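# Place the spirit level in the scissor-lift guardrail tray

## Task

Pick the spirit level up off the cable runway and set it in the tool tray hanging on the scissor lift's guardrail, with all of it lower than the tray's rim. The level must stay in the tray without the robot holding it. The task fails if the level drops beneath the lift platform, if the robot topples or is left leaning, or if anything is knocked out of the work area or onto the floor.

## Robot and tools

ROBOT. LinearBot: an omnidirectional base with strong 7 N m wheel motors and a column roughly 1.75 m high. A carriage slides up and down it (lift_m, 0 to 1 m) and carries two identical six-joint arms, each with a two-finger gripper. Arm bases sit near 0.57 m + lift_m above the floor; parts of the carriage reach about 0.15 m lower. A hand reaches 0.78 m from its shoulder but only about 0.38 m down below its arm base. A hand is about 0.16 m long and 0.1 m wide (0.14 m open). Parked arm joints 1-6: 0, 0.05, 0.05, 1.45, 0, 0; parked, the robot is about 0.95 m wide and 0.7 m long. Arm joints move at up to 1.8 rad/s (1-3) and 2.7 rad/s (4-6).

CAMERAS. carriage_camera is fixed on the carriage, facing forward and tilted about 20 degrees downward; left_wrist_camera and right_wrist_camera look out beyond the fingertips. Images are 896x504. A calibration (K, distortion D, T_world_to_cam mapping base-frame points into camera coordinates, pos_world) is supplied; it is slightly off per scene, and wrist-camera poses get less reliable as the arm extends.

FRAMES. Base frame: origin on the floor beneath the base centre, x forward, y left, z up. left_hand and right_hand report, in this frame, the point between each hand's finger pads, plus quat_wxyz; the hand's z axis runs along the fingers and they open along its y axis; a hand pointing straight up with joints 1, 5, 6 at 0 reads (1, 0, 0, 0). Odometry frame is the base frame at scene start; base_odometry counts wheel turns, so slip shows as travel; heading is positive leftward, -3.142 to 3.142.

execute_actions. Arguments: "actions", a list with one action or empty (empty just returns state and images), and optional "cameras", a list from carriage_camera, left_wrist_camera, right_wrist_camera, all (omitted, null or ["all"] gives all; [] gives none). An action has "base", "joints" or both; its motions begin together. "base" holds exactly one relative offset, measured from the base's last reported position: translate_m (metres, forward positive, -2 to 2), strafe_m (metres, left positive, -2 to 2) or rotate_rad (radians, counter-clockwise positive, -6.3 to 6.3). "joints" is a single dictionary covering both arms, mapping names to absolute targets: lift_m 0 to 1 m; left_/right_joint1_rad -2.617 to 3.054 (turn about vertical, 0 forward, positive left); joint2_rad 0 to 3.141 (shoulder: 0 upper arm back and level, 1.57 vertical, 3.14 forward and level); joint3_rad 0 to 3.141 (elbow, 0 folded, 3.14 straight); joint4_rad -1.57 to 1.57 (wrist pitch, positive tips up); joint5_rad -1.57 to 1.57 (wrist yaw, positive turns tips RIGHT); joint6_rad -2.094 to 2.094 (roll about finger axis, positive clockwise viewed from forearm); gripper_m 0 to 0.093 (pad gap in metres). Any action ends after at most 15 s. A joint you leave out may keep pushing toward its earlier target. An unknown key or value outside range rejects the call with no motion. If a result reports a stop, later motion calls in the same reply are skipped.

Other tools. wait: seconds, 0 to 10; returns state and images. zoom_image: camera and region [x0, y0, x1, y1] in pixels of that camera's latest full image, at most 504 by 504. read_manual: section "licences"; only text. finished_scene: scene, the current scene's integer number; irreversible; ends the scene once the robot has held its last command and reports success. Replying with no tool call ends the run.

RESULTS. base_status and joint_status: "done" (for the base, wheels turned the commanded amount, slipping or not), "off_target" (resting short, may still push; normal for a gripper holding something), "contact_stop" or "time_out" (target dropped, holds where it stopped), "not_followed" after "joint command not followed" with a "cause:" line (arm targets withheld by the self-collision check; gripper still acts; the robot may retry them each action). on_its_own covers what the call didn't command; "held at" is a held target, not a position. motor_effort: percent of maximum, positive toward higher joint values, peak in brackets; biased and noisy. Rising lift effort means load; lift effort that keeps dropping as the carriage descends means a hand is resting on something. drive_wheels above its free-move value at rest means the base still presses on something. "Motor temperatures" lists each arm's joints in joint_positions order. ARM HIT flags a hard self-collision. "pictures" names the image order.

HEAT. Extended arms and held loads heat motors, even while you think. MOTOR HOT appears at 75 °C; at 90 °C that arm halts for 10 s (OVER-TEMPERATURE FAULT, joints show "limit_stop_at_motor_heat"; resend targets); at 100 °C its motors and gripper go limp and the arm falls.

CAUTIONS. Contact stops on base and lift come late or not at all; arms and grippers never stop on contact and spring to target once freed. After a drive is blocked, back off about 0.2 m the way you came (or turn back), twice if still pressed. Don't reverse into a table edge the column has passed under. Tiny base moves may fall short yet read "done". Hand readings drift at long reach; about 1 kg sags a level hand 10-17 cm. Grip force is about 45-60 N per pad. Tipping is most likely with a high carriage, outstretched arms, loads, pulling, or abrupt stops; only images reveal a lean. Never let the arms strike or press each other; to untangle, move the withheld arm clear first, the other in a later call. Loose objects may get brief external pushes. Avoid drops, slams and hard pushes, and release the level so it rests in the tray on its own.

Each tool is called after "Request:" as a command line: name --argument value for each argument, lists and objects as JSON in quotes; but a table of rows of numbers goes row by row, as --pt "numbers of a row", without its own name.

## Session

Request:
execute_actions --actions '[]'

Scene clock: 0.00 s.
Motor temperatures (°C, as the motors report them): left_arm=[22 21 21 20 21 22] | right_arm=[22 25 22 22 19 19]
base_odometry: x=+0.000 y=+0.000 heading=+0.000 (m, m, rad; odometry frame)
base_status: not commanded
joint_positions: lift_m=+0.302 left_joint1_rad=-0.001 left_joint2_rad=+0.042 left_joint3_rad=+0.060 left_joint4_rad=+1.432 left_joint5_rad=+0.024 left_joint6_rad=+0.020 left_gripper_m=+0.095 right_joint1_rad=-0.034 right_joint2_rad=+0.014 right_joint3_rad=+0.011 right_joint4_rad=+1.463 right_joint5_rad=+0.022 right_joint6_rad=+0.023 right_gripper_m=+0.095
joint_status: not commanded
motor_effort: lift_m=+24 drive_wheels=+2 (%)
left_hand: x=+0.3076 y=+0.3333 z=+1.3080 quat_wxyz=(+0.998, +0.013, +0.060, +0.008) (m; base frame)
right_hand: x=+0.3065 y=-0.3422 z=+1.2955 quat_wxyz=(+0.998, +0.012, +0.055, -0.006) (m; base frame)
pictures: carriage_camera, left_wrist_camera, right_wrist_camera
camera_calibration (this result's frames):
left_wrist_camera: T_world_to_cam=[[-0.00583064, -0.99977, 0.0206171, 0.309443], [0.703739, -0.0187501, -0.710211, 0.722117], [0.710435, 0.0103681, 0.703687, -1.01927], [0, 0, 0, 1]] pos_world=[0.217746, 0.33348, 1.22372]
right_wrist_camera: T_world_to_cam=[[-0.0359493, -0.997738, -0.056798, -0.266745], [0.717891, 0.0137559, -0.69602, 0.688949], [0.695227, -0.0657962, 0.715773, -1.04258], [0, 0, 0, 1]] pos_world=[0.22065, -0.344217, 1.21062]
Images, in order (width x height): carriage_camera 896x504, left_wrist_camera 896x504, right_wrist_camera 896x504.

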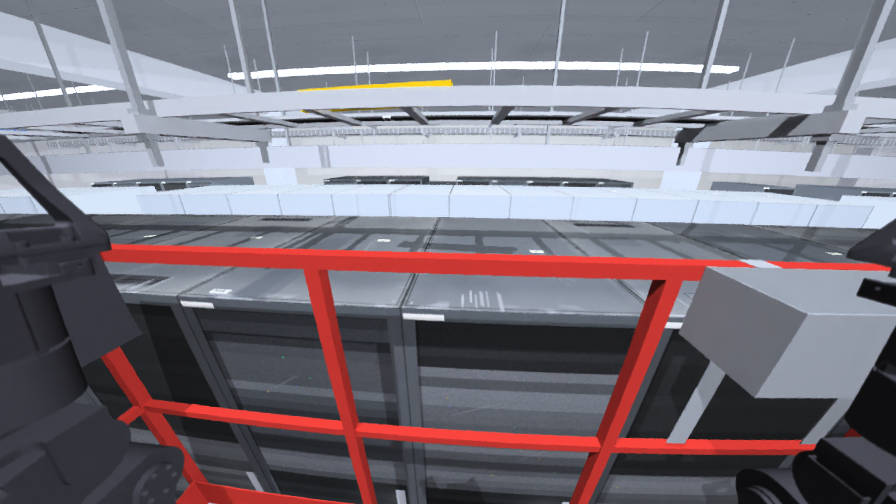

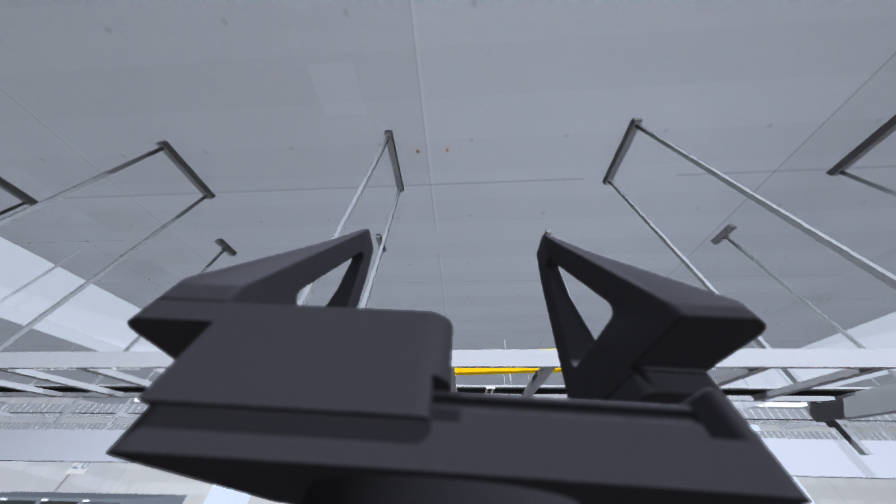

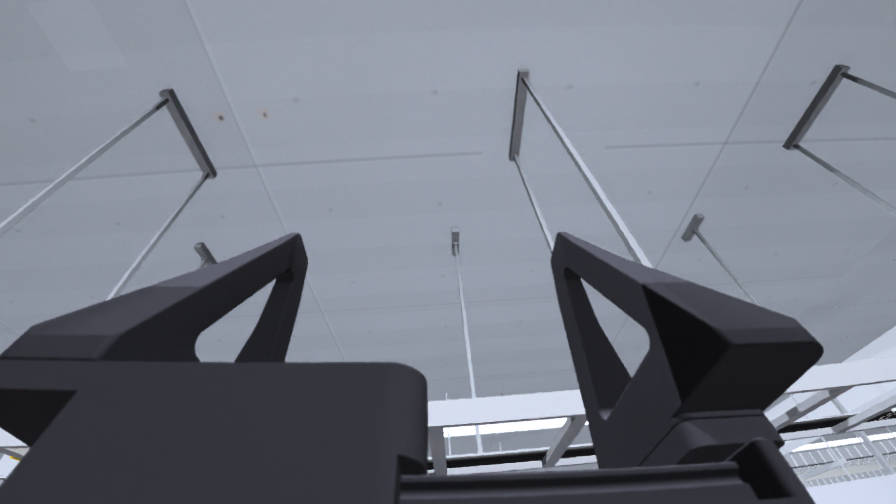

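Request:
execute_actions --actions '[{"joints":{"lift_m":0.9,"left_joint1_rad":1.3,"left_joint4_rad":0.0,"right_joint1_rad":-1.3,"right_joint4_rad":0.0}}]'

Scene clock: 3.20 s.
Motor temperatures (°C, as the motors report them): left_arm=[22 21 22 21 21 22] | right_arm=[22 25 23 23 19 19]
base_odometry: x=+0.000 y=+0.000 heading=+0.000 (m, m, rad; odometry frame)
base_status: not commanded
joint_positions: lift_m=+0.900 left_joint1_rad=+1.292 left_joint2_rad=+0.042 left_joint3_rad=+0.060 left_joint4_rad=+0.005 left_joint5_rad=+0.024 left_joint6_rad=+0.020 left_gripper_m=+0.095 right_joint1_rad=-1.292 right_joint2_rad=+0.014 right_joint3_rad=+0.011 right_joint4_rad=-0.001 right_joint5_rad=+0.022 right_joint6_rad=+0.023 right_gripper_m=+0.095
joint_status: all done
motor_effort: lift_m=+25(27) drive_wheels=-1(1) (%)
left_hand: x=+0.3497 y=+0.5727 z=+1.6677 quat_wxyz=(+0.572, -0.408, +0.567, +0.430) (m; base frame)
right_hand: x=+0.3425 y=-0.5760 z=+1.6482 quat_wxyz=(+0.564, +0.439, +0.556, -0.425) (m; base frame)
pictures: carriage_camera, left_wrist_camera, right_wrist_camera
camera_calibration (this result's frames):
carriage_camera: T_world_to_cam=[[0.0565082, -0.998243, -0.0178249, 0.0201783], [-0.361133, -0.00379179, -0.932507, 1.82243], [0.930801, 0.0591314, -0.360712, 0.510559], [0, 0, 0, 1]] pos_world=[0.18177, -0.00313698, 1.88395]
left_wrist_camera: T_world_to_cam=[[0.966665, -0.255937, 0.0073658, -0.202405], [-0.148483, -0.583786, -0.798214, 1.72083], [0.208593, 0.770513, -0.602328, 0.613428], [0, 0, 0, 1]] pos_world=[0.323214, 0.480139, 1.74457]
right_wrist_camera: T_world_to_cam=[[-0.975438, -0.220237, -0.00399574, 0.2039], [-0.132658, 0.601837, -0.787524, 1.69264], [0.175846, -0.767651, -0.616271, 0.633612], [0, 0, 0, 1]] pos_world=[0.312016, -0.487395, 1.72429]
Images, in order (width x height): carriage_camera 896x504, left_wrist_camera 896x504, right_wrist_camera 896x504.

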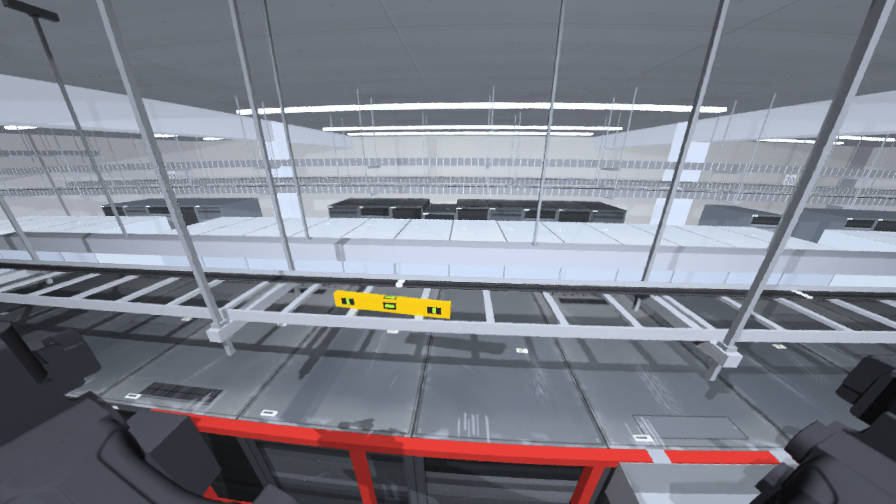

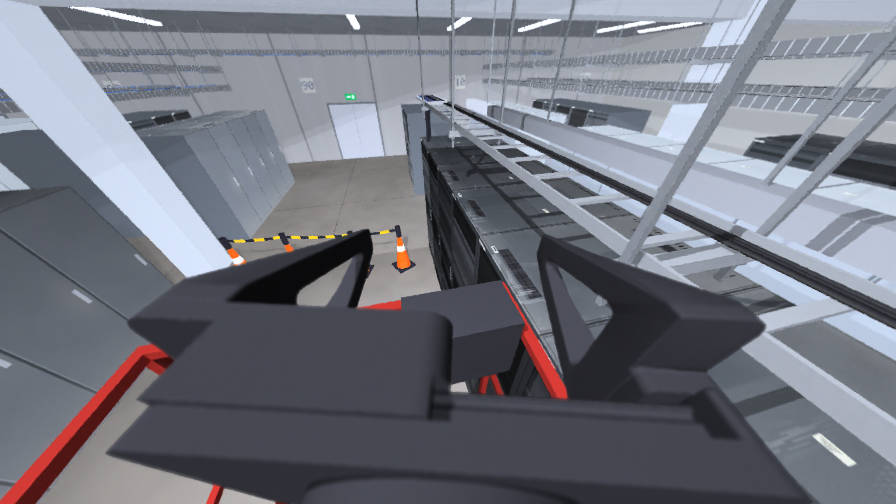

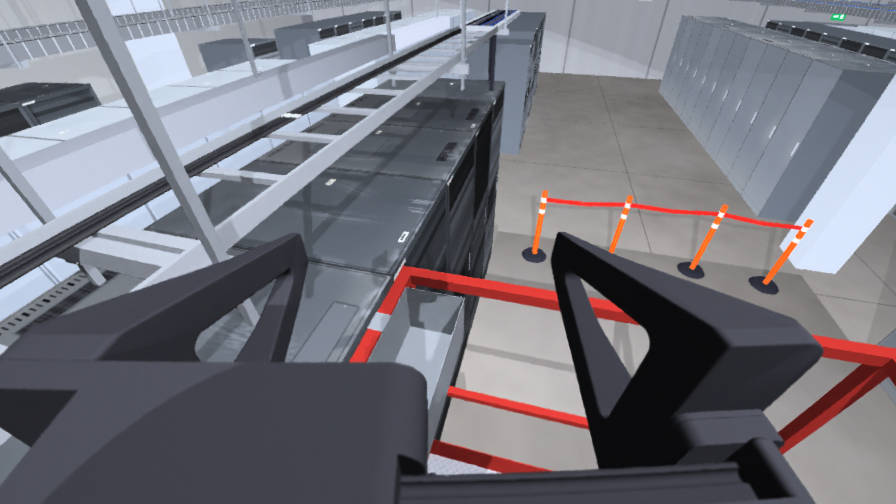

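Request:
execute_actions --actions '[{"base":{"strafe_m":0.35},"joints":{"lift_m":1.0,"left_joint1_rad":0,"left_joint4_rad":1.45,"right_joint1_rad":0.51,"right_joint2_rad":1.2,"right_joint3_rad":1.3,"right_joint4_rad":-0.5,"right_joint6_rad":-0.94}}]' --cameras '["carriage_camera"]'

Request:
execute_actions --actions '[{"base":{"translate_m":0.22},"joints":{"right_joint2_rad":2.2,"right_joint3_rad":1.9,"right_joint4_rad":-1.27}}]'

Scene clock: 7.17 s.
Motor temperatures (°C, as the motors report them): left_arm=[24 22 22 22 21 22] | right_arm=[22 25 24 24 19 19]
base_odometry: x=+0.000 y=+0.350 heading=+0.000 (m, m, rad; odometry frame)
base_status: done
joint_positions: lift_m=+1.000 left_joint1_rad=+1.145 left_joint2_rad=-0.010 left_joint3_rad=+0.063 left_joint4_rad=+1.438 left_joint5_rad=+0.024 left_joint6_rad=+0.020 left_gripper_m=+0.095 right_joint1_rad=+0.507 right_joint2_rad=+1.197 right_joint3_rad=+1.284 right_joint4_rad=-0.494 right_joint5_rad=+0.020 right_joint6_rad=-0.933 right_gripper_m=+0.095
joint_status: left_joint1_rad off_target (ended at +1.145, target +0.000); the others done
motor_effort: lift_m=+26(29) drive_wheels=-4(12) (%)
left_hand: x=+0.2864 y=+0.3455 z=+2.0066 quat_wxyz=(+0.835, -0.006, +0.032, +0.549) (m; base frame)
right_hand: x=+0.6192 y=-0.1520 z=+1.9155 quat_wxyz=(+0.535, -0.547, +0.632, -0.124) (m; base frame)
pictures: carriage_camera
ARM HIT: the robot struck its own base hard.
camera_calibration (this result's frames):
carriage_camera: T_world_to_cam=[[0.0565082, -0.998243, -0.0178249, 0.0219576], [-0.361133, -0.00379179, -0.932507, 1.91551], [0.930801, 0.0591314, -0.360712, 0.546566], [0, 0, 0, 1]] pos_world=[0.18177, -0.00313698, 1.98377]
Images, in order (width x height): carriage_camera 896x504.

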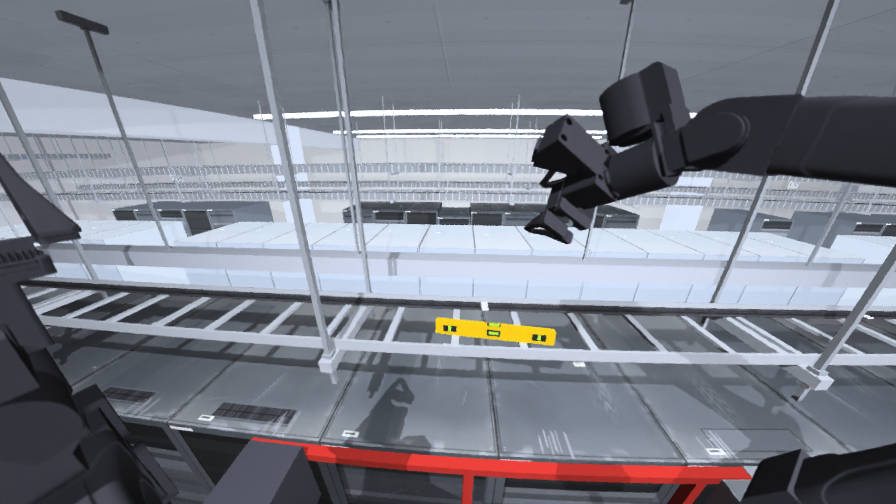

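Scene clock: 9.40 s.
Motor temperatures (°C, as the motors report them): left_arm=[26 22 22 21 21 22] | right_arm=[22 26 24 24 19 19]
base_odometry: x=+0.220 y=+0.350 heading=+0.000 (m, m, rad; odometry frame)
base_status: done
joint_positions: lift_m=+1.000 left_joint1_rad=+1.145 left_joint2_rad=-0.010 left_joint3_rad=+0.063 left_joint4_rad=+1.438 left_joint5_rad=+0.024 left_joint6_rad=+0.020 left_gripper_m=+0.095 right_joint1_rad=+0.507 right_joint2_rad=+2.215 right_joint3_rad=+1.881 right_joint4_rad=-1.257 right_joint5_rad=+0.020 right_joint6_rad=-0.933 right_gripper_m=+0.095
joint_status: all done
motor_effort: lift_m=+26(26) drive_wheels=-6(16) (%)
left_hand: x=+0.2864 y=+0.3455 z=+2.0066 quat_wxyz=(+0.835, -0.006, +0.032, +0.549) (m; base frame)
right_hand: x=+0.6510 y=-0.1345 z=+1.6277 quat_wxyz=(-0.012, -0.659, +0.752, -0.008) (m; base frame)
pictures: carriage_camera, left_wrist_camera, right_wrist_camera
camera_calibration (this result's frames):
carriage_camera: T_world_to_cam=[[0.0565082, -0.998243, -0.0178249, 0.0219576], [-0.361133, -0.00379179, -0.932507, 1.91551], [0.930801, 0.0591314, -0.360712, 0.546566], [0, 0, 0, 1]] pos_world=[0.18177, -0.00313698, 1.98377]
left_wrist_camera: T_world_to_cam=[[0.908138, -0.418197, 0.0199309, -0.154191], [0.323836, 0.671461, -0.666536, 1.01614], [0.26536, 0.611761, 0.745206, -1.6595], [0, 0, 0, 1]] pos_world=[0.25133, 0.268436, 1.91703]
right_wrist_camera: T_world_to_cam=[[0.993338, -0.111368, 0.0295981, -0.719723], [-0.104732, -0.765396, 0.634981, -1.06579], [-0.048062, -0.633851, -0.771961, 1.3229], [0, 0, 0, 1]] pos_world=[0.666888, -0.0573824, 1.71928]
Images, in order (width x height): carriage_camera 896x504, left_wrist_camera 896x504, right_wrist_camera 896x504.

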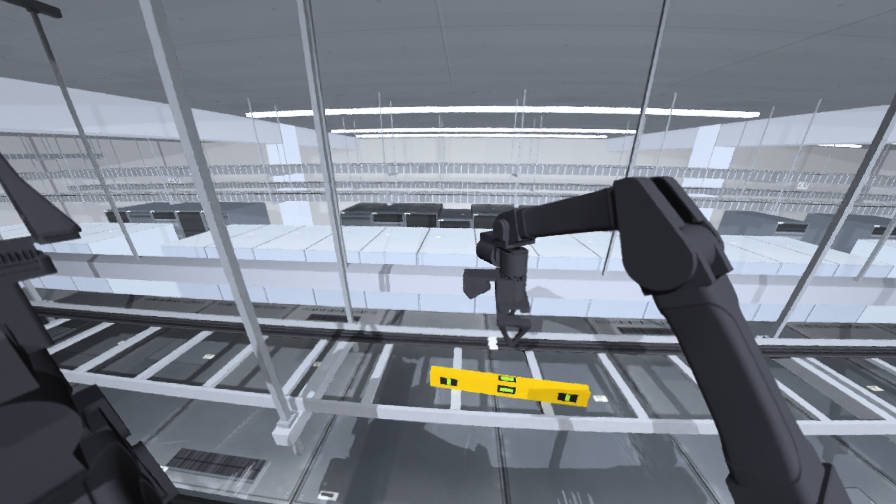

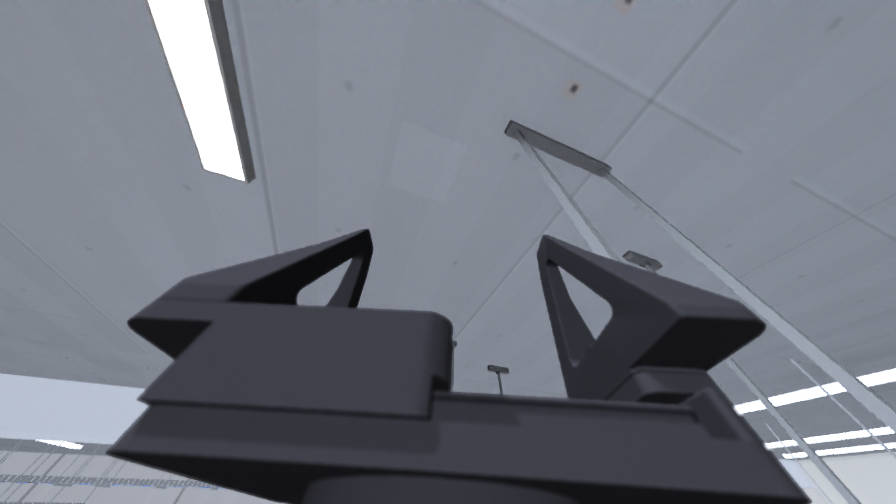

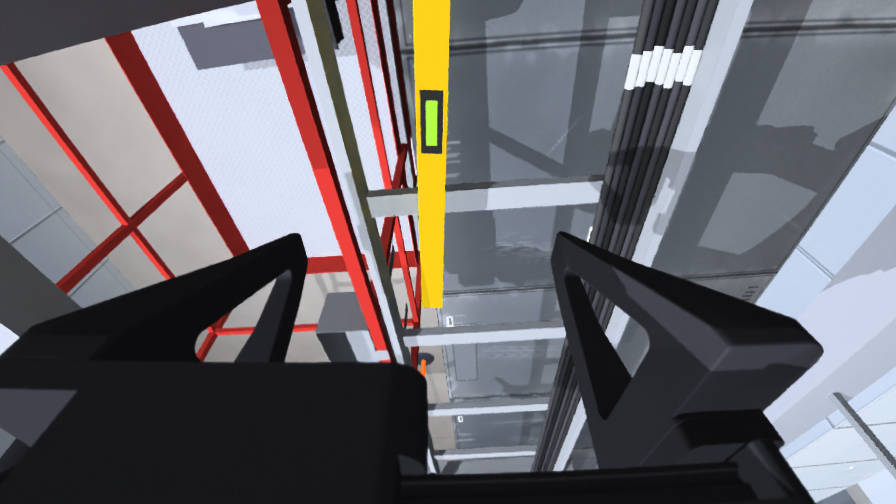

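Request:
execute_actions --actions '[{"joints":{"lift_m":0.84,"left_joint1_rad":1.25,"left_joint2_rad":0.04}}]' --cameras '["right_wrist_camera"]'

Scene clock: 11.43 s.
Motor temperatures (°C, as the motors report them): left_arm=[26 22 22 21 21 22] | right_arm=[22 28 25 24 19 19]
base_odometry: x=+0.220 y=+0.350 heading=+0.000 (m, m, rad; odometry frame)
base_status: not commanded
joint_positions: lift_m=+0.840 left_joint1_rad=+1.241 left_joint2_rad=+0.049 left_joint3_rad=+0.063 left_joint4_rad=+1.446 left_joint5_rad=+0.025 left_joint6_rad=+0.018 left_gripper_m=+0.095 right_joint1_rad=+0.509 right_joint2_rad=+2.210 right_joint3_rad=+1.888 right_joint4_rad=-1.264 right_joint5_rad=+0.022 right_joint6_rad=-0.933 right_gripper_m=+0.095
joint_status: all done
motor_effort: lift_m=+21(21) drive_wheels=-5(11) (%)
left_hand: x=+0.2911 y=+0.3622 z=+1.8473 quat_wxyz=(+0.807, -0.022, +0.052, +0.588) (m; base frame)
right_hand: x=+0.6512 y=-0.1335 z=+1.4722 quat_wxyz=(-0.010, -0.660, +0.751, -0.009) (m; base frame)
pictures: right_wrist_camera
camera_calibration (this result's frames):
right_wrist_camera: T_world_to_cam=[[0.993479, -0.108321, 0.035574, -0.723697], [-0.106235, -0.76622, 0.633735, -0.963553], [-0.0413894, -0.633382, -0.772732, 1.20029], [0, 0, 0, 1]] pos_world=[0.666294, -0.0564449, 1.56388]
Images, in order (width x height): right_wrist_camera 896x504.

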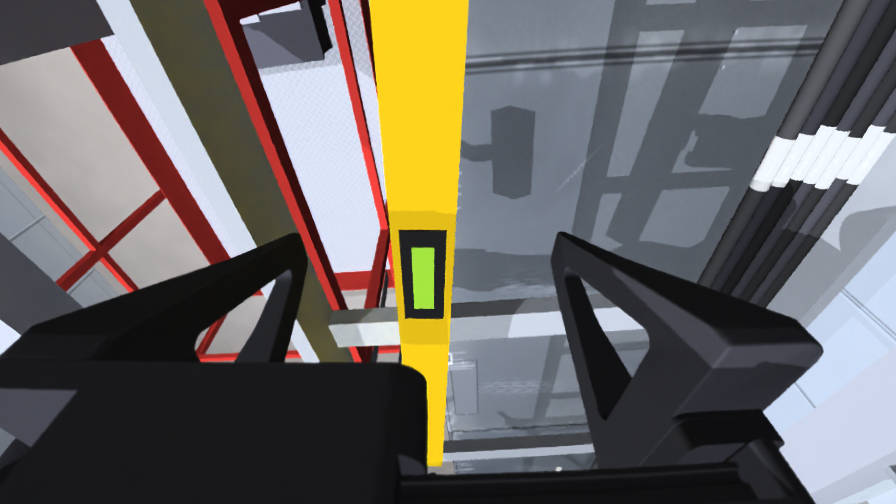

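Request:
execute_actions --actions '[{"joints":{"lift_m":0.805}}]' --cameras '["right_wrist_camera"]'

Request:
execute_actions --actions '[{"joints":{"right_gripper_m":0.0}}]' --cameras '["carriage_camera","right_wrist_camera"]'

Scene clock: 12.53 s.
Motor temperatures (°C, as the motors report them): left_arm=[26 22 22 21 21 22] | right_arm=[22 28 25 24 19 19]
base_odometry: x=+0.220 y=+0.350 heading=+0.000 (m, m, rad; odometry frame)
base_status: not commanded
joint_positions: lift_m=+0.805 left_joint1_rad=+1.241 left_joint2_rad=+0.049 left_joint3_rad=+0.063 left_joint4_rad=+1.446 left_joint5_rad=+0.024 left_joint6_rad=+0.018 left_gripper_m=+0.095 right_joint1_rad=+0.509 right_joint2_rad=+2.212 right_joint3_rad=+1.888 right_joint4_rad=-1.265 right_joint5_rad=+0.022 right_joint6_rad=-0.933 right_gripper_m=+0.095
joint_status: all done
motor_effort: lift_m=+22(23) drive_wheels=+2(2) (%)
left_hand: x=+0.2910 y=+0.3623 z=+1.8123 quat_wxyz=(+0.807, -0.022, +0.052, +0.588) (m; base frame)
right_hand: x=+0.6509 y=-0.1337 z=+1.4364 quat_wxyz=(-0.011, -0.660, +0.751, -0.009) (m; base frame)
pictures: right_wrist_camera
camera_calibration (this result's frames):
right_wrist_camera: T_world_to_cam=[[0.993571, -0.10827, 0.033088, -0.718592], [-0.104545, -0.765276, 0.635155, -0.944094], [-0.0434469, -0.634531, -0.771675, 1.1722], [0, 0, 0, 1]] pos_world=[0.666201, -0.0564967, 1.52798]
Images, in order (width x height): right_wrist_camera 896x504.

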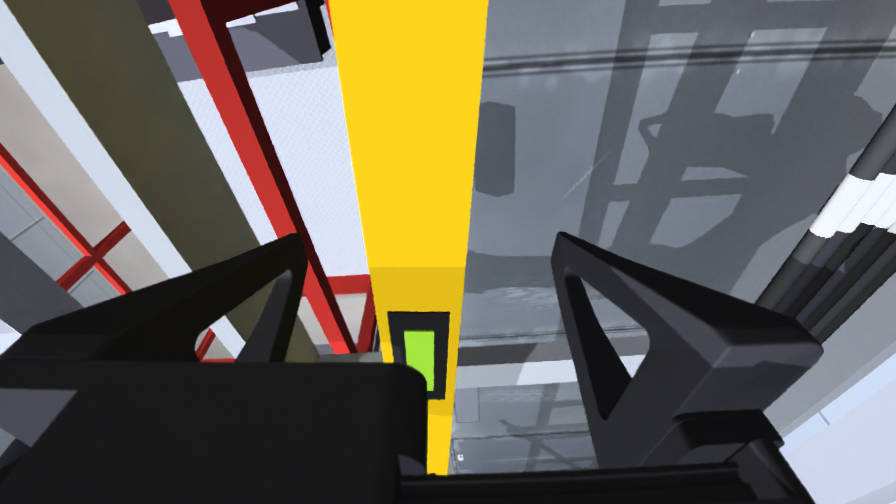

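Scene clock: 13.27 s.
Motor temperatures (°C, as the motors report them): left_arm=[26 22 22 21 21 22] | right_arm=[22 29 25 24 19 19]
base_odometry: x=+0.220 y=+0.350 heading=+0.000 (m, m, rad; odometry frame)
base_status: not commanded
joint_positions: lift_m=+0.805 left_joint1_rad=+1.241 left_joint2_rad=+0.049 left_joint3_rad=+0.063 left_joint4_rad=+1.446 left_joint5_rad=+0.024 left_joint6_rad=+0.018 left_gripper_m=+0.095 right_joint1_rad=+0.509 right_joint2_rad=+2.212 right_joint3_rad=+1.888 right_joint4_rad=-1.268 right_joint5_rad=+0.021 right_joint6_rad=-0.935 right_gripper_m=+0.021
joint_status: right_gripper_m off_target (ended at +0.021, target +0.000)
motor_effort: lift_m=+21(21) drive_wheels=+2(2) (%)
left_hand: x=+0.2910 y=+0.3623 z=+1.8123 quat_wxyz=(+0.807, -0.022, +0.052, +0.588) (m; base frame)
right_hand: x=+0.6502 y=-0.1338 z=+1.4364 quat_wxyz=(-0.012, -0.661, +0.750, -0.008) (m; base frame)
pictures: carriage_camera, right_wrist_camera
camera_calibration (this result's frames):
carriage_camera: T_world_to_cam=[[0.0565082, -0.998243, -0.0178249, 0.0184914], [-0.361133, -0.00379179, -0.932507, 1.73418], [0.930801, 0.0591314, -0.360712, 0.476422], [0, 0, 0, 1]] pos_world=[0.18177, -0.00313698, 1.78931]
right_wrist_camera: T_world_to_cam=[[0.993861, -0.106412, 0.0302853, -0.713897], [-0.101332, -0.765614, 0.635269, -0.946494], [-0.0444132, -0.634438, -0.771697, 1.17282], [0, 0, 0, 1]] pos_world=[0.665693, -0.0565341, 1.52796]
Images, in order (width x height): carriage_camera 896x504, right_wrist_camera 896x504.

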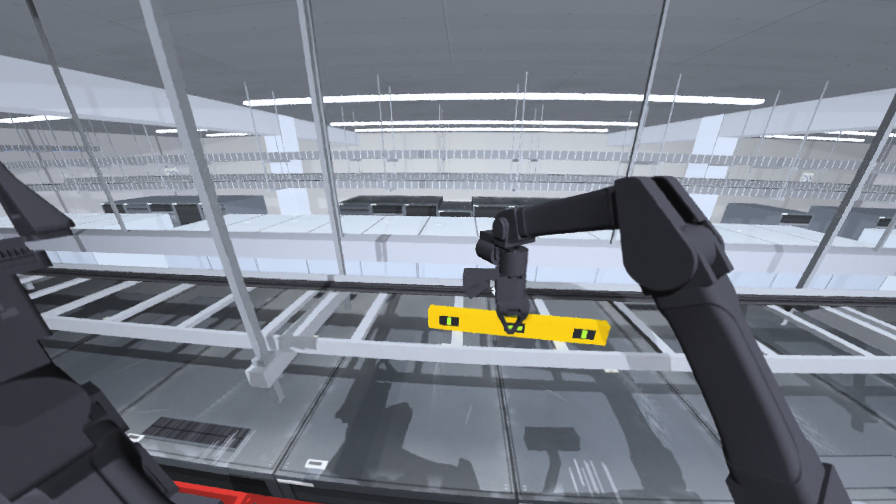

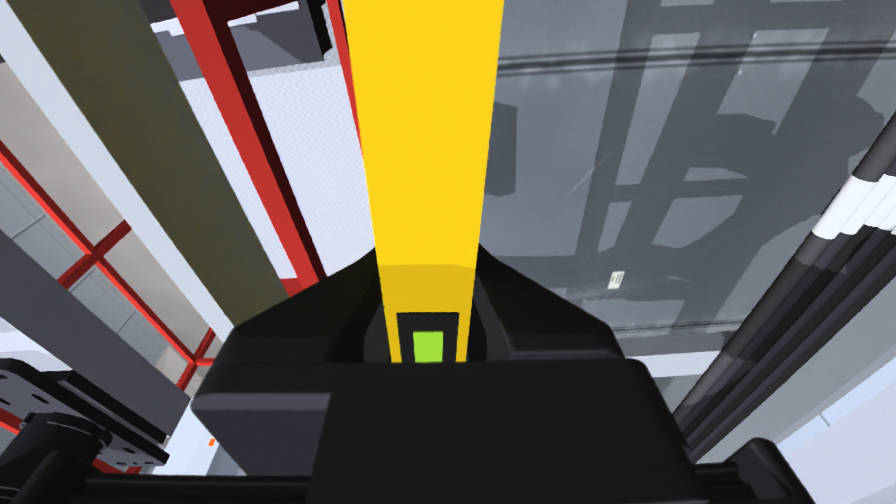

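Request:
execute_actions --actions '[{"joints":{"lift_m":1.0}}]' --cameras '["carriage_camera"]'

Request:
execute_actions --actions '[{"base":{"translate_m":-0.37}}]' --cameras '["carriage_camera"]'

Scene clock: 14.87 s.
Motor temperatures (°C, as the motors report them): left_arm=[26 22 22 21 21 22] | right_arm=[22 30 25 24 19 19]
base_odometry: x=+0.220 y=+0.350 heading=+0.000 (m, m, rad; odometry frame)
base_status: not commanded
joint_positions: lift_m=+1.000 left_joint1_rad=+1.241 left_joint2_rad=+0.049 left_joint3_rad=+0.063 left_joint4_rad=+1.446 left_joint5_rad=+0.023 left_joint6_rad=+0.018 left_gripper_m=+0.095 right_joint1_rad=+0.509 right_joint2_rad=+2.220 right_joint3_rad=+1.888 right_joint4_rad=-1.268 right_joint5_rad=+0.019 right_joint6_rad=-0.935 right_gripper_m=+0.021
joint_status: all done
motor_effort: lift_m=+24(28) drive_wheels=+2(2) (%)
left_hand: x=+0.2908 y=+0.3623 z=+2.0070 quat_wxyz=(+0.807, -0.022, +0.052, +0.588) (m; base frame)
right_hand: x=+0.6497 y=-0.1338 z=+1.6275 quat_wxyz=(-0.016, -0.661, +0.750, -0.006) (m; base frame)
pictures: carriage_camera
camera_calibration (this result's frames):
carriage_camera: T_world_to_cam=[[0.0565082, -0.998243, -0.0178249, 0.021961], [-0.361133, -0.00379179, -0.932507, 1.91569], [0.930801, 0.0591314, -0.360712, 0.546635], [0, 0, 0, 1]] pos_world=[0.18177, -0.00313698, 1.98397]
Images, in order (width x height): carriage_camera 896x504.

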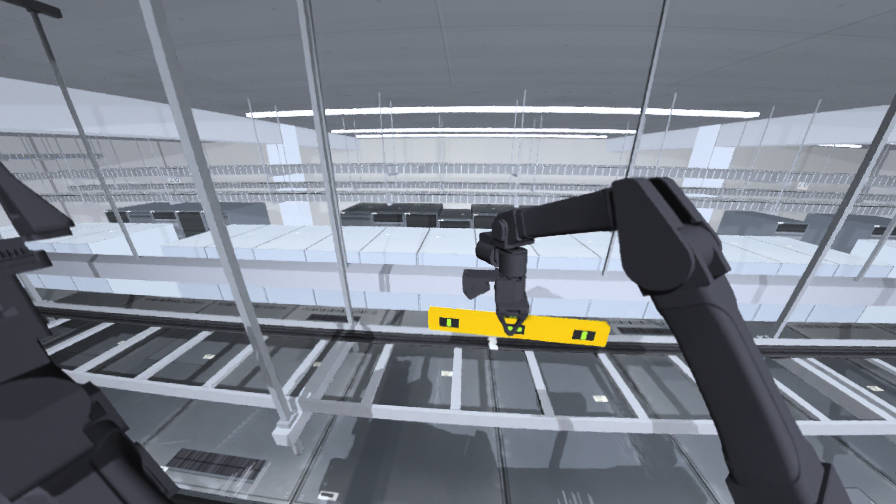

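Scene clock: 17.67 s.
Motor temperatures (°C, as the motors report them): left_arm=[26 22 23 21 21 22] | right_arm=[22 32 25 23 19 19]
base_odometry: x=-0.150 y=+0.350 heading=+0.001 (m, m, rad; odometry frame)
base_status: done
joint_positions: lift_m=+1.000 left_joint1_rad=+1.241 left_joint2_rad=+0.049 left_joint3_rad=+0.063 left_joint4_rad=+1.448 left_joint5_rad=+0.023 left_joint6_rad=+0.018 left_gripper_m=+0.095 right_joint1_rad=+0.510 right_joint2_rad=+2.220 right_joint3_rad=+1.888 right_joint4_rad=-1.268 right_joint5_rad=+0.019 right_joint6_rad=-0.935 right_gripper_m=+0.021
joint_status: not commanded
motor_effort: lift_m=+24(25) drive_wheels=+2(14) (%)
left_hand: x=+0.2907 y=+0.3619 z=+2.0070 quat_wxyz=(+0.807, -0.022, +0.051, +0.588) (m; base frame)
right_hand: x=+0.6495 y=-0.1335 z=+1.6275 quat_wxyz=(-0.016, -0.661, +0.750, -0.006) (m; base frame)
pictures: carriage_camera
camera_calibration (this result's frames):
carriage_camera: T_world_to_cam=[[0.0565082, -0.998243, -0.0178249, 0.021961], [-0.361133, -0.00379179, -0.932507, 1.91569], [0.930801, 0.0591314, -0.360712, 0.546635], [0, 0, 0, 1]] pos_world=[0.18177, -0.00313698, 1.98397]
Images, in order (width x height): carriage_camera 896x504.

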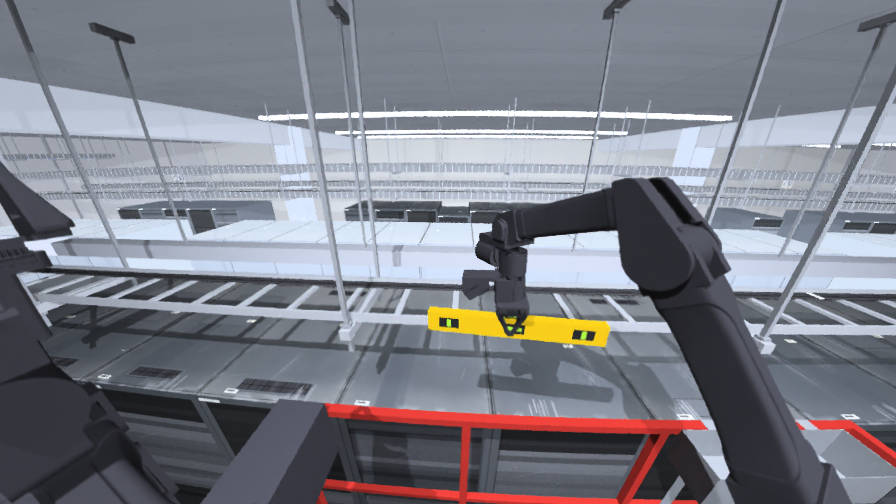

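Request:
execute_actions --actions '[{"base":{"strafe_m":-0.82},"joints":{"right_joint1_rad":0.0,"right_joint6_rad":-1.57}}]' --cameras '["carriage_camera"]'

Request:
execute_actions --actions '[{"joints":{"lift_m":0.62}}]' --cameras '["carriage_camera","right_wrist_camera"]'

Scene clock: 22.00 s.
Motor temperatures (°C, as the motors report them): left_arm=[25 22 23 21 21 22] | right_arm=[22 35 26 23 19 19]
base_odometry: x=-0.150 y=-0.470 heading=+0.000 (m, m, rad; odometry frame)
base_status: done
joint_positions: lift_m=+1.000 left_joint1_rad=+1.241 left_joint2_rad=+0.049 left_joint3_rad=+0.063 left_joint4_rad=+1.448 left_joint5_rad=+0.023 left_joint6_rad=+0.018 left_gripper_m=+0.095 right_joint1_rad=-0.005 right_joint2_rad=+2.220 right_joint3_rad=+1.888 right_joint4_rad=-1.264 right_joint5_rad=+0.021 right_joint6_rad=-1.563 right_gripper_m=+0.021
joint_status: all done
motor_effort: lift_m=+24(25) drive_wheels=-4(8) (%)
left_hand: x=+0.2907 y=+0.3619 z=+2.0070 quat_wxyz=(+0.807, -0.022, +0.051, +0.588) (m; base frame)
right_hand: x=+0.7028 y=-0.3431 z=+1.6275 quat_wxyz=(-0.016, -0.703, +0.711, +0.002) (m; base frame)
pictures: carriage_camera
camera_calibration (this result's frames):
carriage_camera: T_world_to_cam=[[0.0565082, -0.998243, -0.0178249, 0.021961], [-0.361133, -0.00379179, -0.932507, 1.91569], [0.930801, 0.0591314, -0.360712, 0.546635], [0, 0, 0, 1]] pos_world=[0.18177, -0.00313698, 1.98397]
Images, in order (width x height): carriage_camera 896x504.

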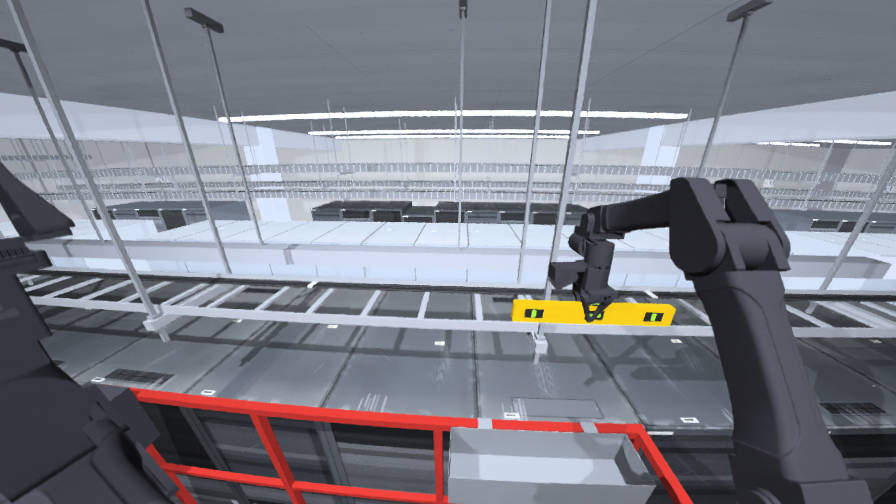

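Scene clock: 24.07 s.
Motor temperatures (°C, as the motors report them): left_arm=[25 22 23 21 21 22] | right_arm=[22 36 26 23 19 19]
base_odometry: x=-0.150 y=-0.470 heading=+0.000 (m, m, rad; odometry frame)
base_status: not commanded
joint_positions: lift_m=+0.620 left_joint1_rad=+1.241 left_joint2_rad=+0.049 left_joint3_rad=+0.063 left_joint4_rad=+1.448 left_joint5_rad=+0.024 left_joint6_rad=+0.018 left_gripper_m=+0.095 right_joint1_rad=-0.005 right_joint2_rad=+2.221 right_joint3_rad=+1.888 right_joint4_rad=-1.264 right_joint5_rad=+0.019 right_joint6_rad=-1.563 right_gripper_m=+0.021
joint_status: all done
motor_effort: lift_m=+21(23) drive_wheels=-4(4) (%)
left_hand: x=+0.2909 y=+0.3618 z=+1.6274 quat_wxyz=(+0.807, -0.021, +0.052, +0.588) (m; base frame)
right_hand: x=+0.7027 y=-0.3429 z=+1.2477 quat_wxyz=(-0.016, -0.703, +0.711, +0.002) (m; base frame)
pictures: carriage_camera, right_wrist_camera
camera_calibration (this result's frames):
carriage_camera: T_world_to_cam=[[0.0565082, -0.998243, -0.0178249, 0.0151932], [-0.361133, -0.00379179, -0.932507, 1.56163], [0.930801, 0.0591314, -0.360712, 0.409678], [0, 0, 0, 1]] pos_world=[0.18177, -0.00313698, 1.60428]
right_wrist_camera: T_world_to_cam=[[0.999941, 0.00653443, 0.00865405, -0.721079], [-0.000349363, -0.778226, 0.627984, -1.04757], [0.0108383, -0.62795, -0.778178, 0.868297], [0, 0, 0, 1]] pos_world=[0.711259, -0.265284, 1.33979]
Images, in order (width x height): carriage_camera 896x504, right_wrist_camera 896x504.

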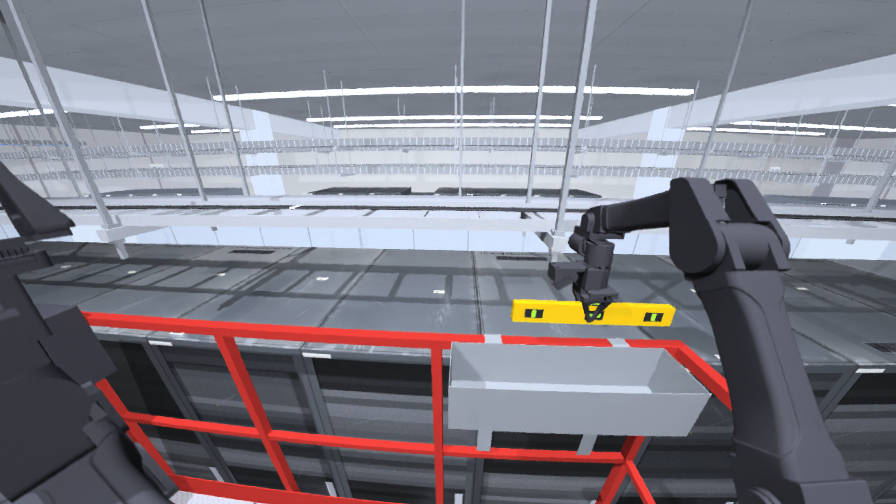

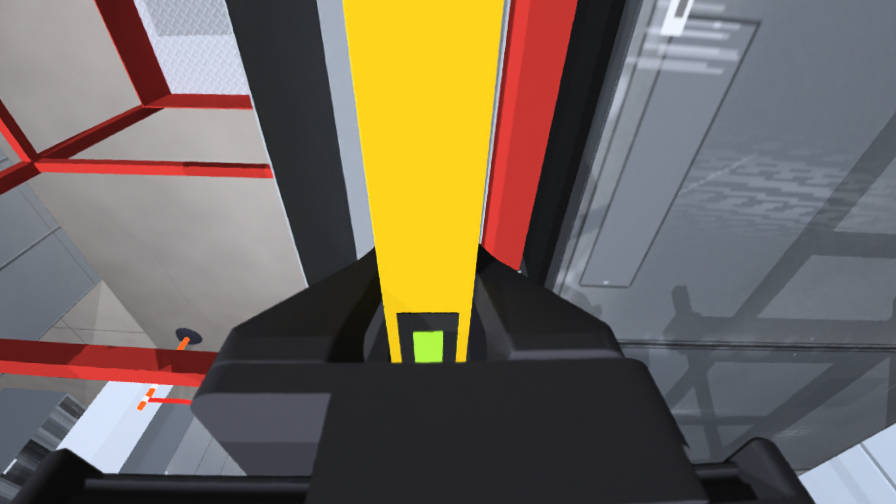

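Request:
execute_actions --actions '[{"base":{"translate_m":-0.03}}]' --cameras '[]'

Request:
execute_actions --actions '[{"base":{"strafe_m":0.03},"joints":{"lift_m":0.52}}]' --cameras '["carriage_camera","right_wrist_camera"]'

Scene clock: 25.43 s.
Motor temperatures (°C, as the motors report them): left_arm=[25 22 23 21 21 22] | right_arm=[22 36 26 23 19 19]
base_odometry: x=-0.180 y=-0.470 heading=+0.000 (m, m, rad; odometry frame)
base_status: done
joint_positions: lift_m=+0.620 left_joint1_rad=+1.241 left_joint2_rad=+0.049 left_joint3_rad=+0.063 left_joint4_rad=+1.448 left_joint5_rad=+0.025 left_joint6_rad=+0.018 left_gripper_m=+0.095 right_joint1_rad=-0.005 right_joint2_rad=+2.221 right_joint3_rad=+1.888 right_joint4_rad=-1.264 right_joint5_rad=+0.019 right_joint6_rad=-1.563 right_gripper_m=+0.021
joint_status: not commanded
motor_effort: lift_m=+22(21) drive_wheels=-1(6) (%)
left_hand: x=+0.2909 y=+0.3618 z=+1.6274 quat_wxyz=(+0.807, -0.021, +0.052, +0.588) (m; base frame)
right_hand: x=+0.7027 y=-0.3429 z=+1.2477 quat_wxyz=(-0.016, -0.703, +0.711, +0.002) (m; base frame)
pictures: none
No camera images: the call's "cameras" was empty. Leave "cameras" out to get every camera's image.

Scene clock: 26.40 s.
Motor temperatures (°C, as the motors report them): left_arm=[25 22 23 21 21 22] | right_arm=[22 37 26 23 19 19]
base_odometry: x=-0.180 y=-0.440 heading=+0.000 (m, m, rad; odometry frame)
base_status: done
joint_positions: lift_m=+0.520 left_joint1_rad=+1.241 left_joint2_rad=+0.049 left_joint3_rad=+0.063 left_joint4_rad=+1.448 left_joint5_rad=+0.024 left_joint6_rad=+0.018 left_gripper_m=+0.095 right_joint1_rad=-0.003 right_joint2_rad=+2.223 right_joint3_rad=+1.888 right_joint4_rad=-1.265 right_joint5_rad=+0.018 right_joint6_rad=-1.563 right_gripper_m=+0.021
joint_status: all done
motor_effort: lift_m=+22(22) drive_wheels=-2(8) (%)
left_hand: x=+0.2909 y=+0.3618 z=+1.5273 quat_wxyz=(+0.807, -0.021, +0.052, +0.588) (m; base frame)
right_hand: x=+0.7023 y=-0.3417 z=+1.1469 quat_wxyz=(-0.017, -0.703, +0.711, +0.004) (m; base frame)
pictures: carriage_camera, right_wrist_camera
camera_calibration (this result's frames):
carriage_camera: T_world_to_cam=[[0.0565082, -0.998243, -0.0178249, 0.0134106], [-0.361133, -0.00379179, -0.932507, 1.46838], [0.930801, 0.0591314, -0.360712, 0.373605], [0, 0, 0, 1]] pos_world=[0.18177, -0.00313698, 1.50428]
right_wrist_camera: T_world_to_cam=[[0.999946, 0.00878341, 0.0056156, -0.715581], [0.00332057, -0.778948, 0.62708, -0.98516], [0.00988216, -0.627027, -0.778935, 0.792472], [0, 0, 0, 1]] pos_world=[0.710982, -0.264202, 1.23908]
Images, in order (width x height): carriage_camera 896x504, right_wrist_camera 896x504.

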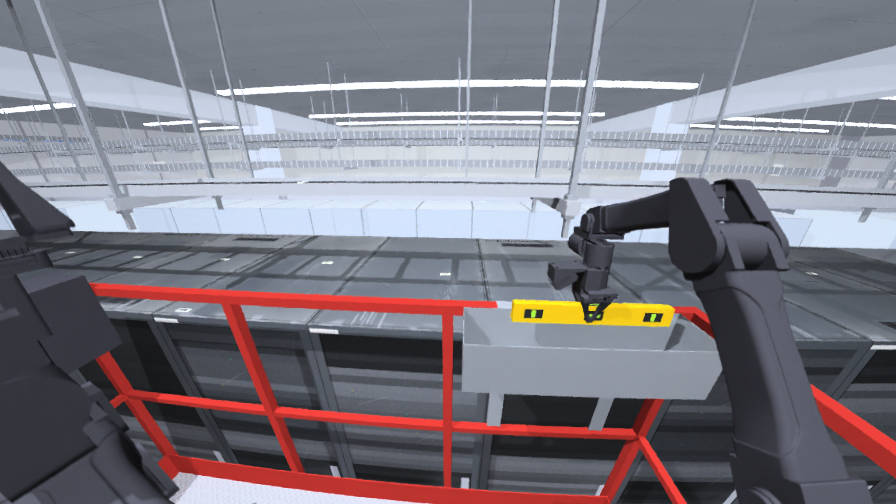

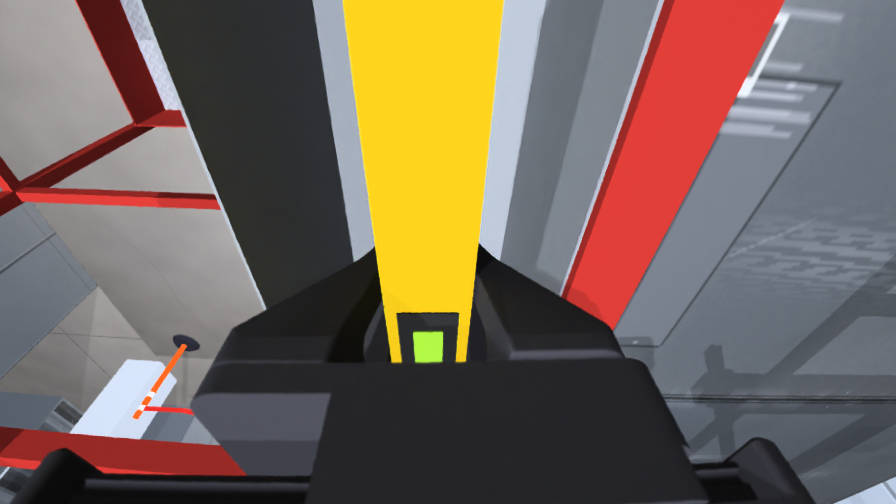

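Request:
execute_actions --actions '[{"joints":{"lift_m":0.43}}]' --cameras '["carriage_camera","right_wrist_camera"]'

Scene clock: 27.57 s.
Motor temperatures (°C, as the motors report them): left_arm=[25 22 23 21 21 22] | right_arm=[22 38 26 23 19 19]
base_odometry: x=-0.180 y=-0.440 heading=+0.000 (m, m, rad; odometry frame)
base_status: not commanded
joint_positions: lift_m=+0.430 left_joint1_rad=+1.241 left_joint2_rad=+0.049 left_joint3_rad=+0.063 left_joint4_rad=+1.448 left_joint5_rad=+0.025 left_joint6_rad=+0.018 left_gripper_m=+0.095 right_joint1_rad=-0.003 right_joint2_rad=+2.219 right_joint3_rad=+1.888 right_joint4_rad=-1.266 right_joint5_rad=+0.018 right_joint6_rad=-1.563 right_gripper_m=+0.021
joint_status: all done
motor_effort: lift_m=+21(20) drive_wheels=-1(1) (%)
left_hand: x=+0.2909 y=+0.3618 z=+1.4374 quat_wxyz=(+0.807, -0.021, +0.052, +0.588) (m; base frame)
right_hand: x=+0.7024 y=-0.3418 z=+1.0583 quat_wxyz=(-0.016, -0.703, +0.711, +0.003) (m; base frame)
pictures: carriage_camera, right_wrist_camera
camera_calibration (this result's frames):
carriage_camera: T_world_to_cam=[[0.0565082, -0.998243, -0.0178249, 0.0118065], [-0.361133, -0.00379179, -0.932507, 1.38446], [0.930801, 0.0591314, -0.360712, 0.341144], [0, 0, 0, 1]] pos_world=[0.18177, -0.00313698, 1.41428]
right_wrist_camera: T_world_to_cam=[[0.999924, 0.00879669, 0.00866277, -0.718397], [0.00141518, -0.778704, 0.62739, -0.928559], [0.0122647, -0.62733, -0.778657, 0.721344], [0, 0, 0, 1]] pos_world=[0.710809, -0.264232, 1.15047]
Images, in order (width x height): carriage_camera 896x504, right_wrist_camera 896x504.

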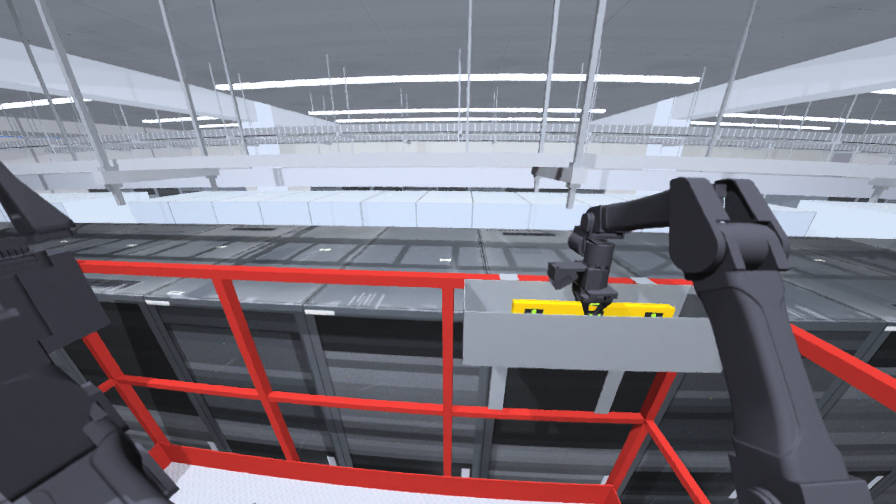

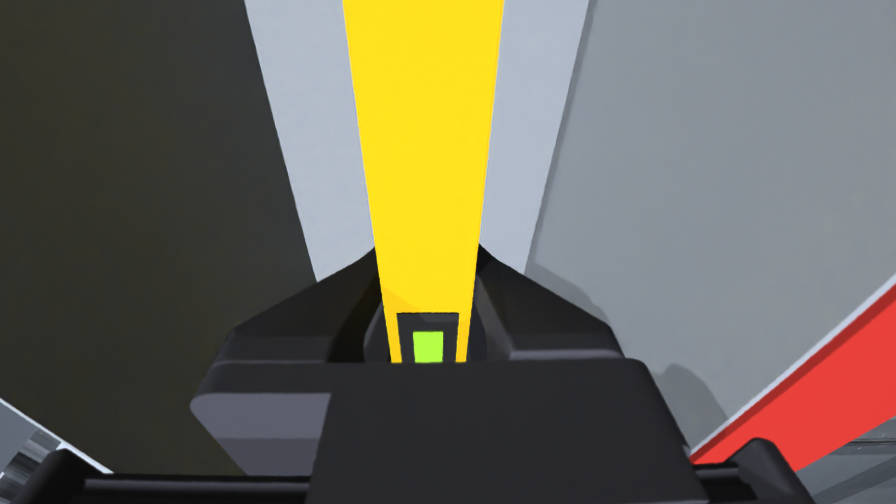

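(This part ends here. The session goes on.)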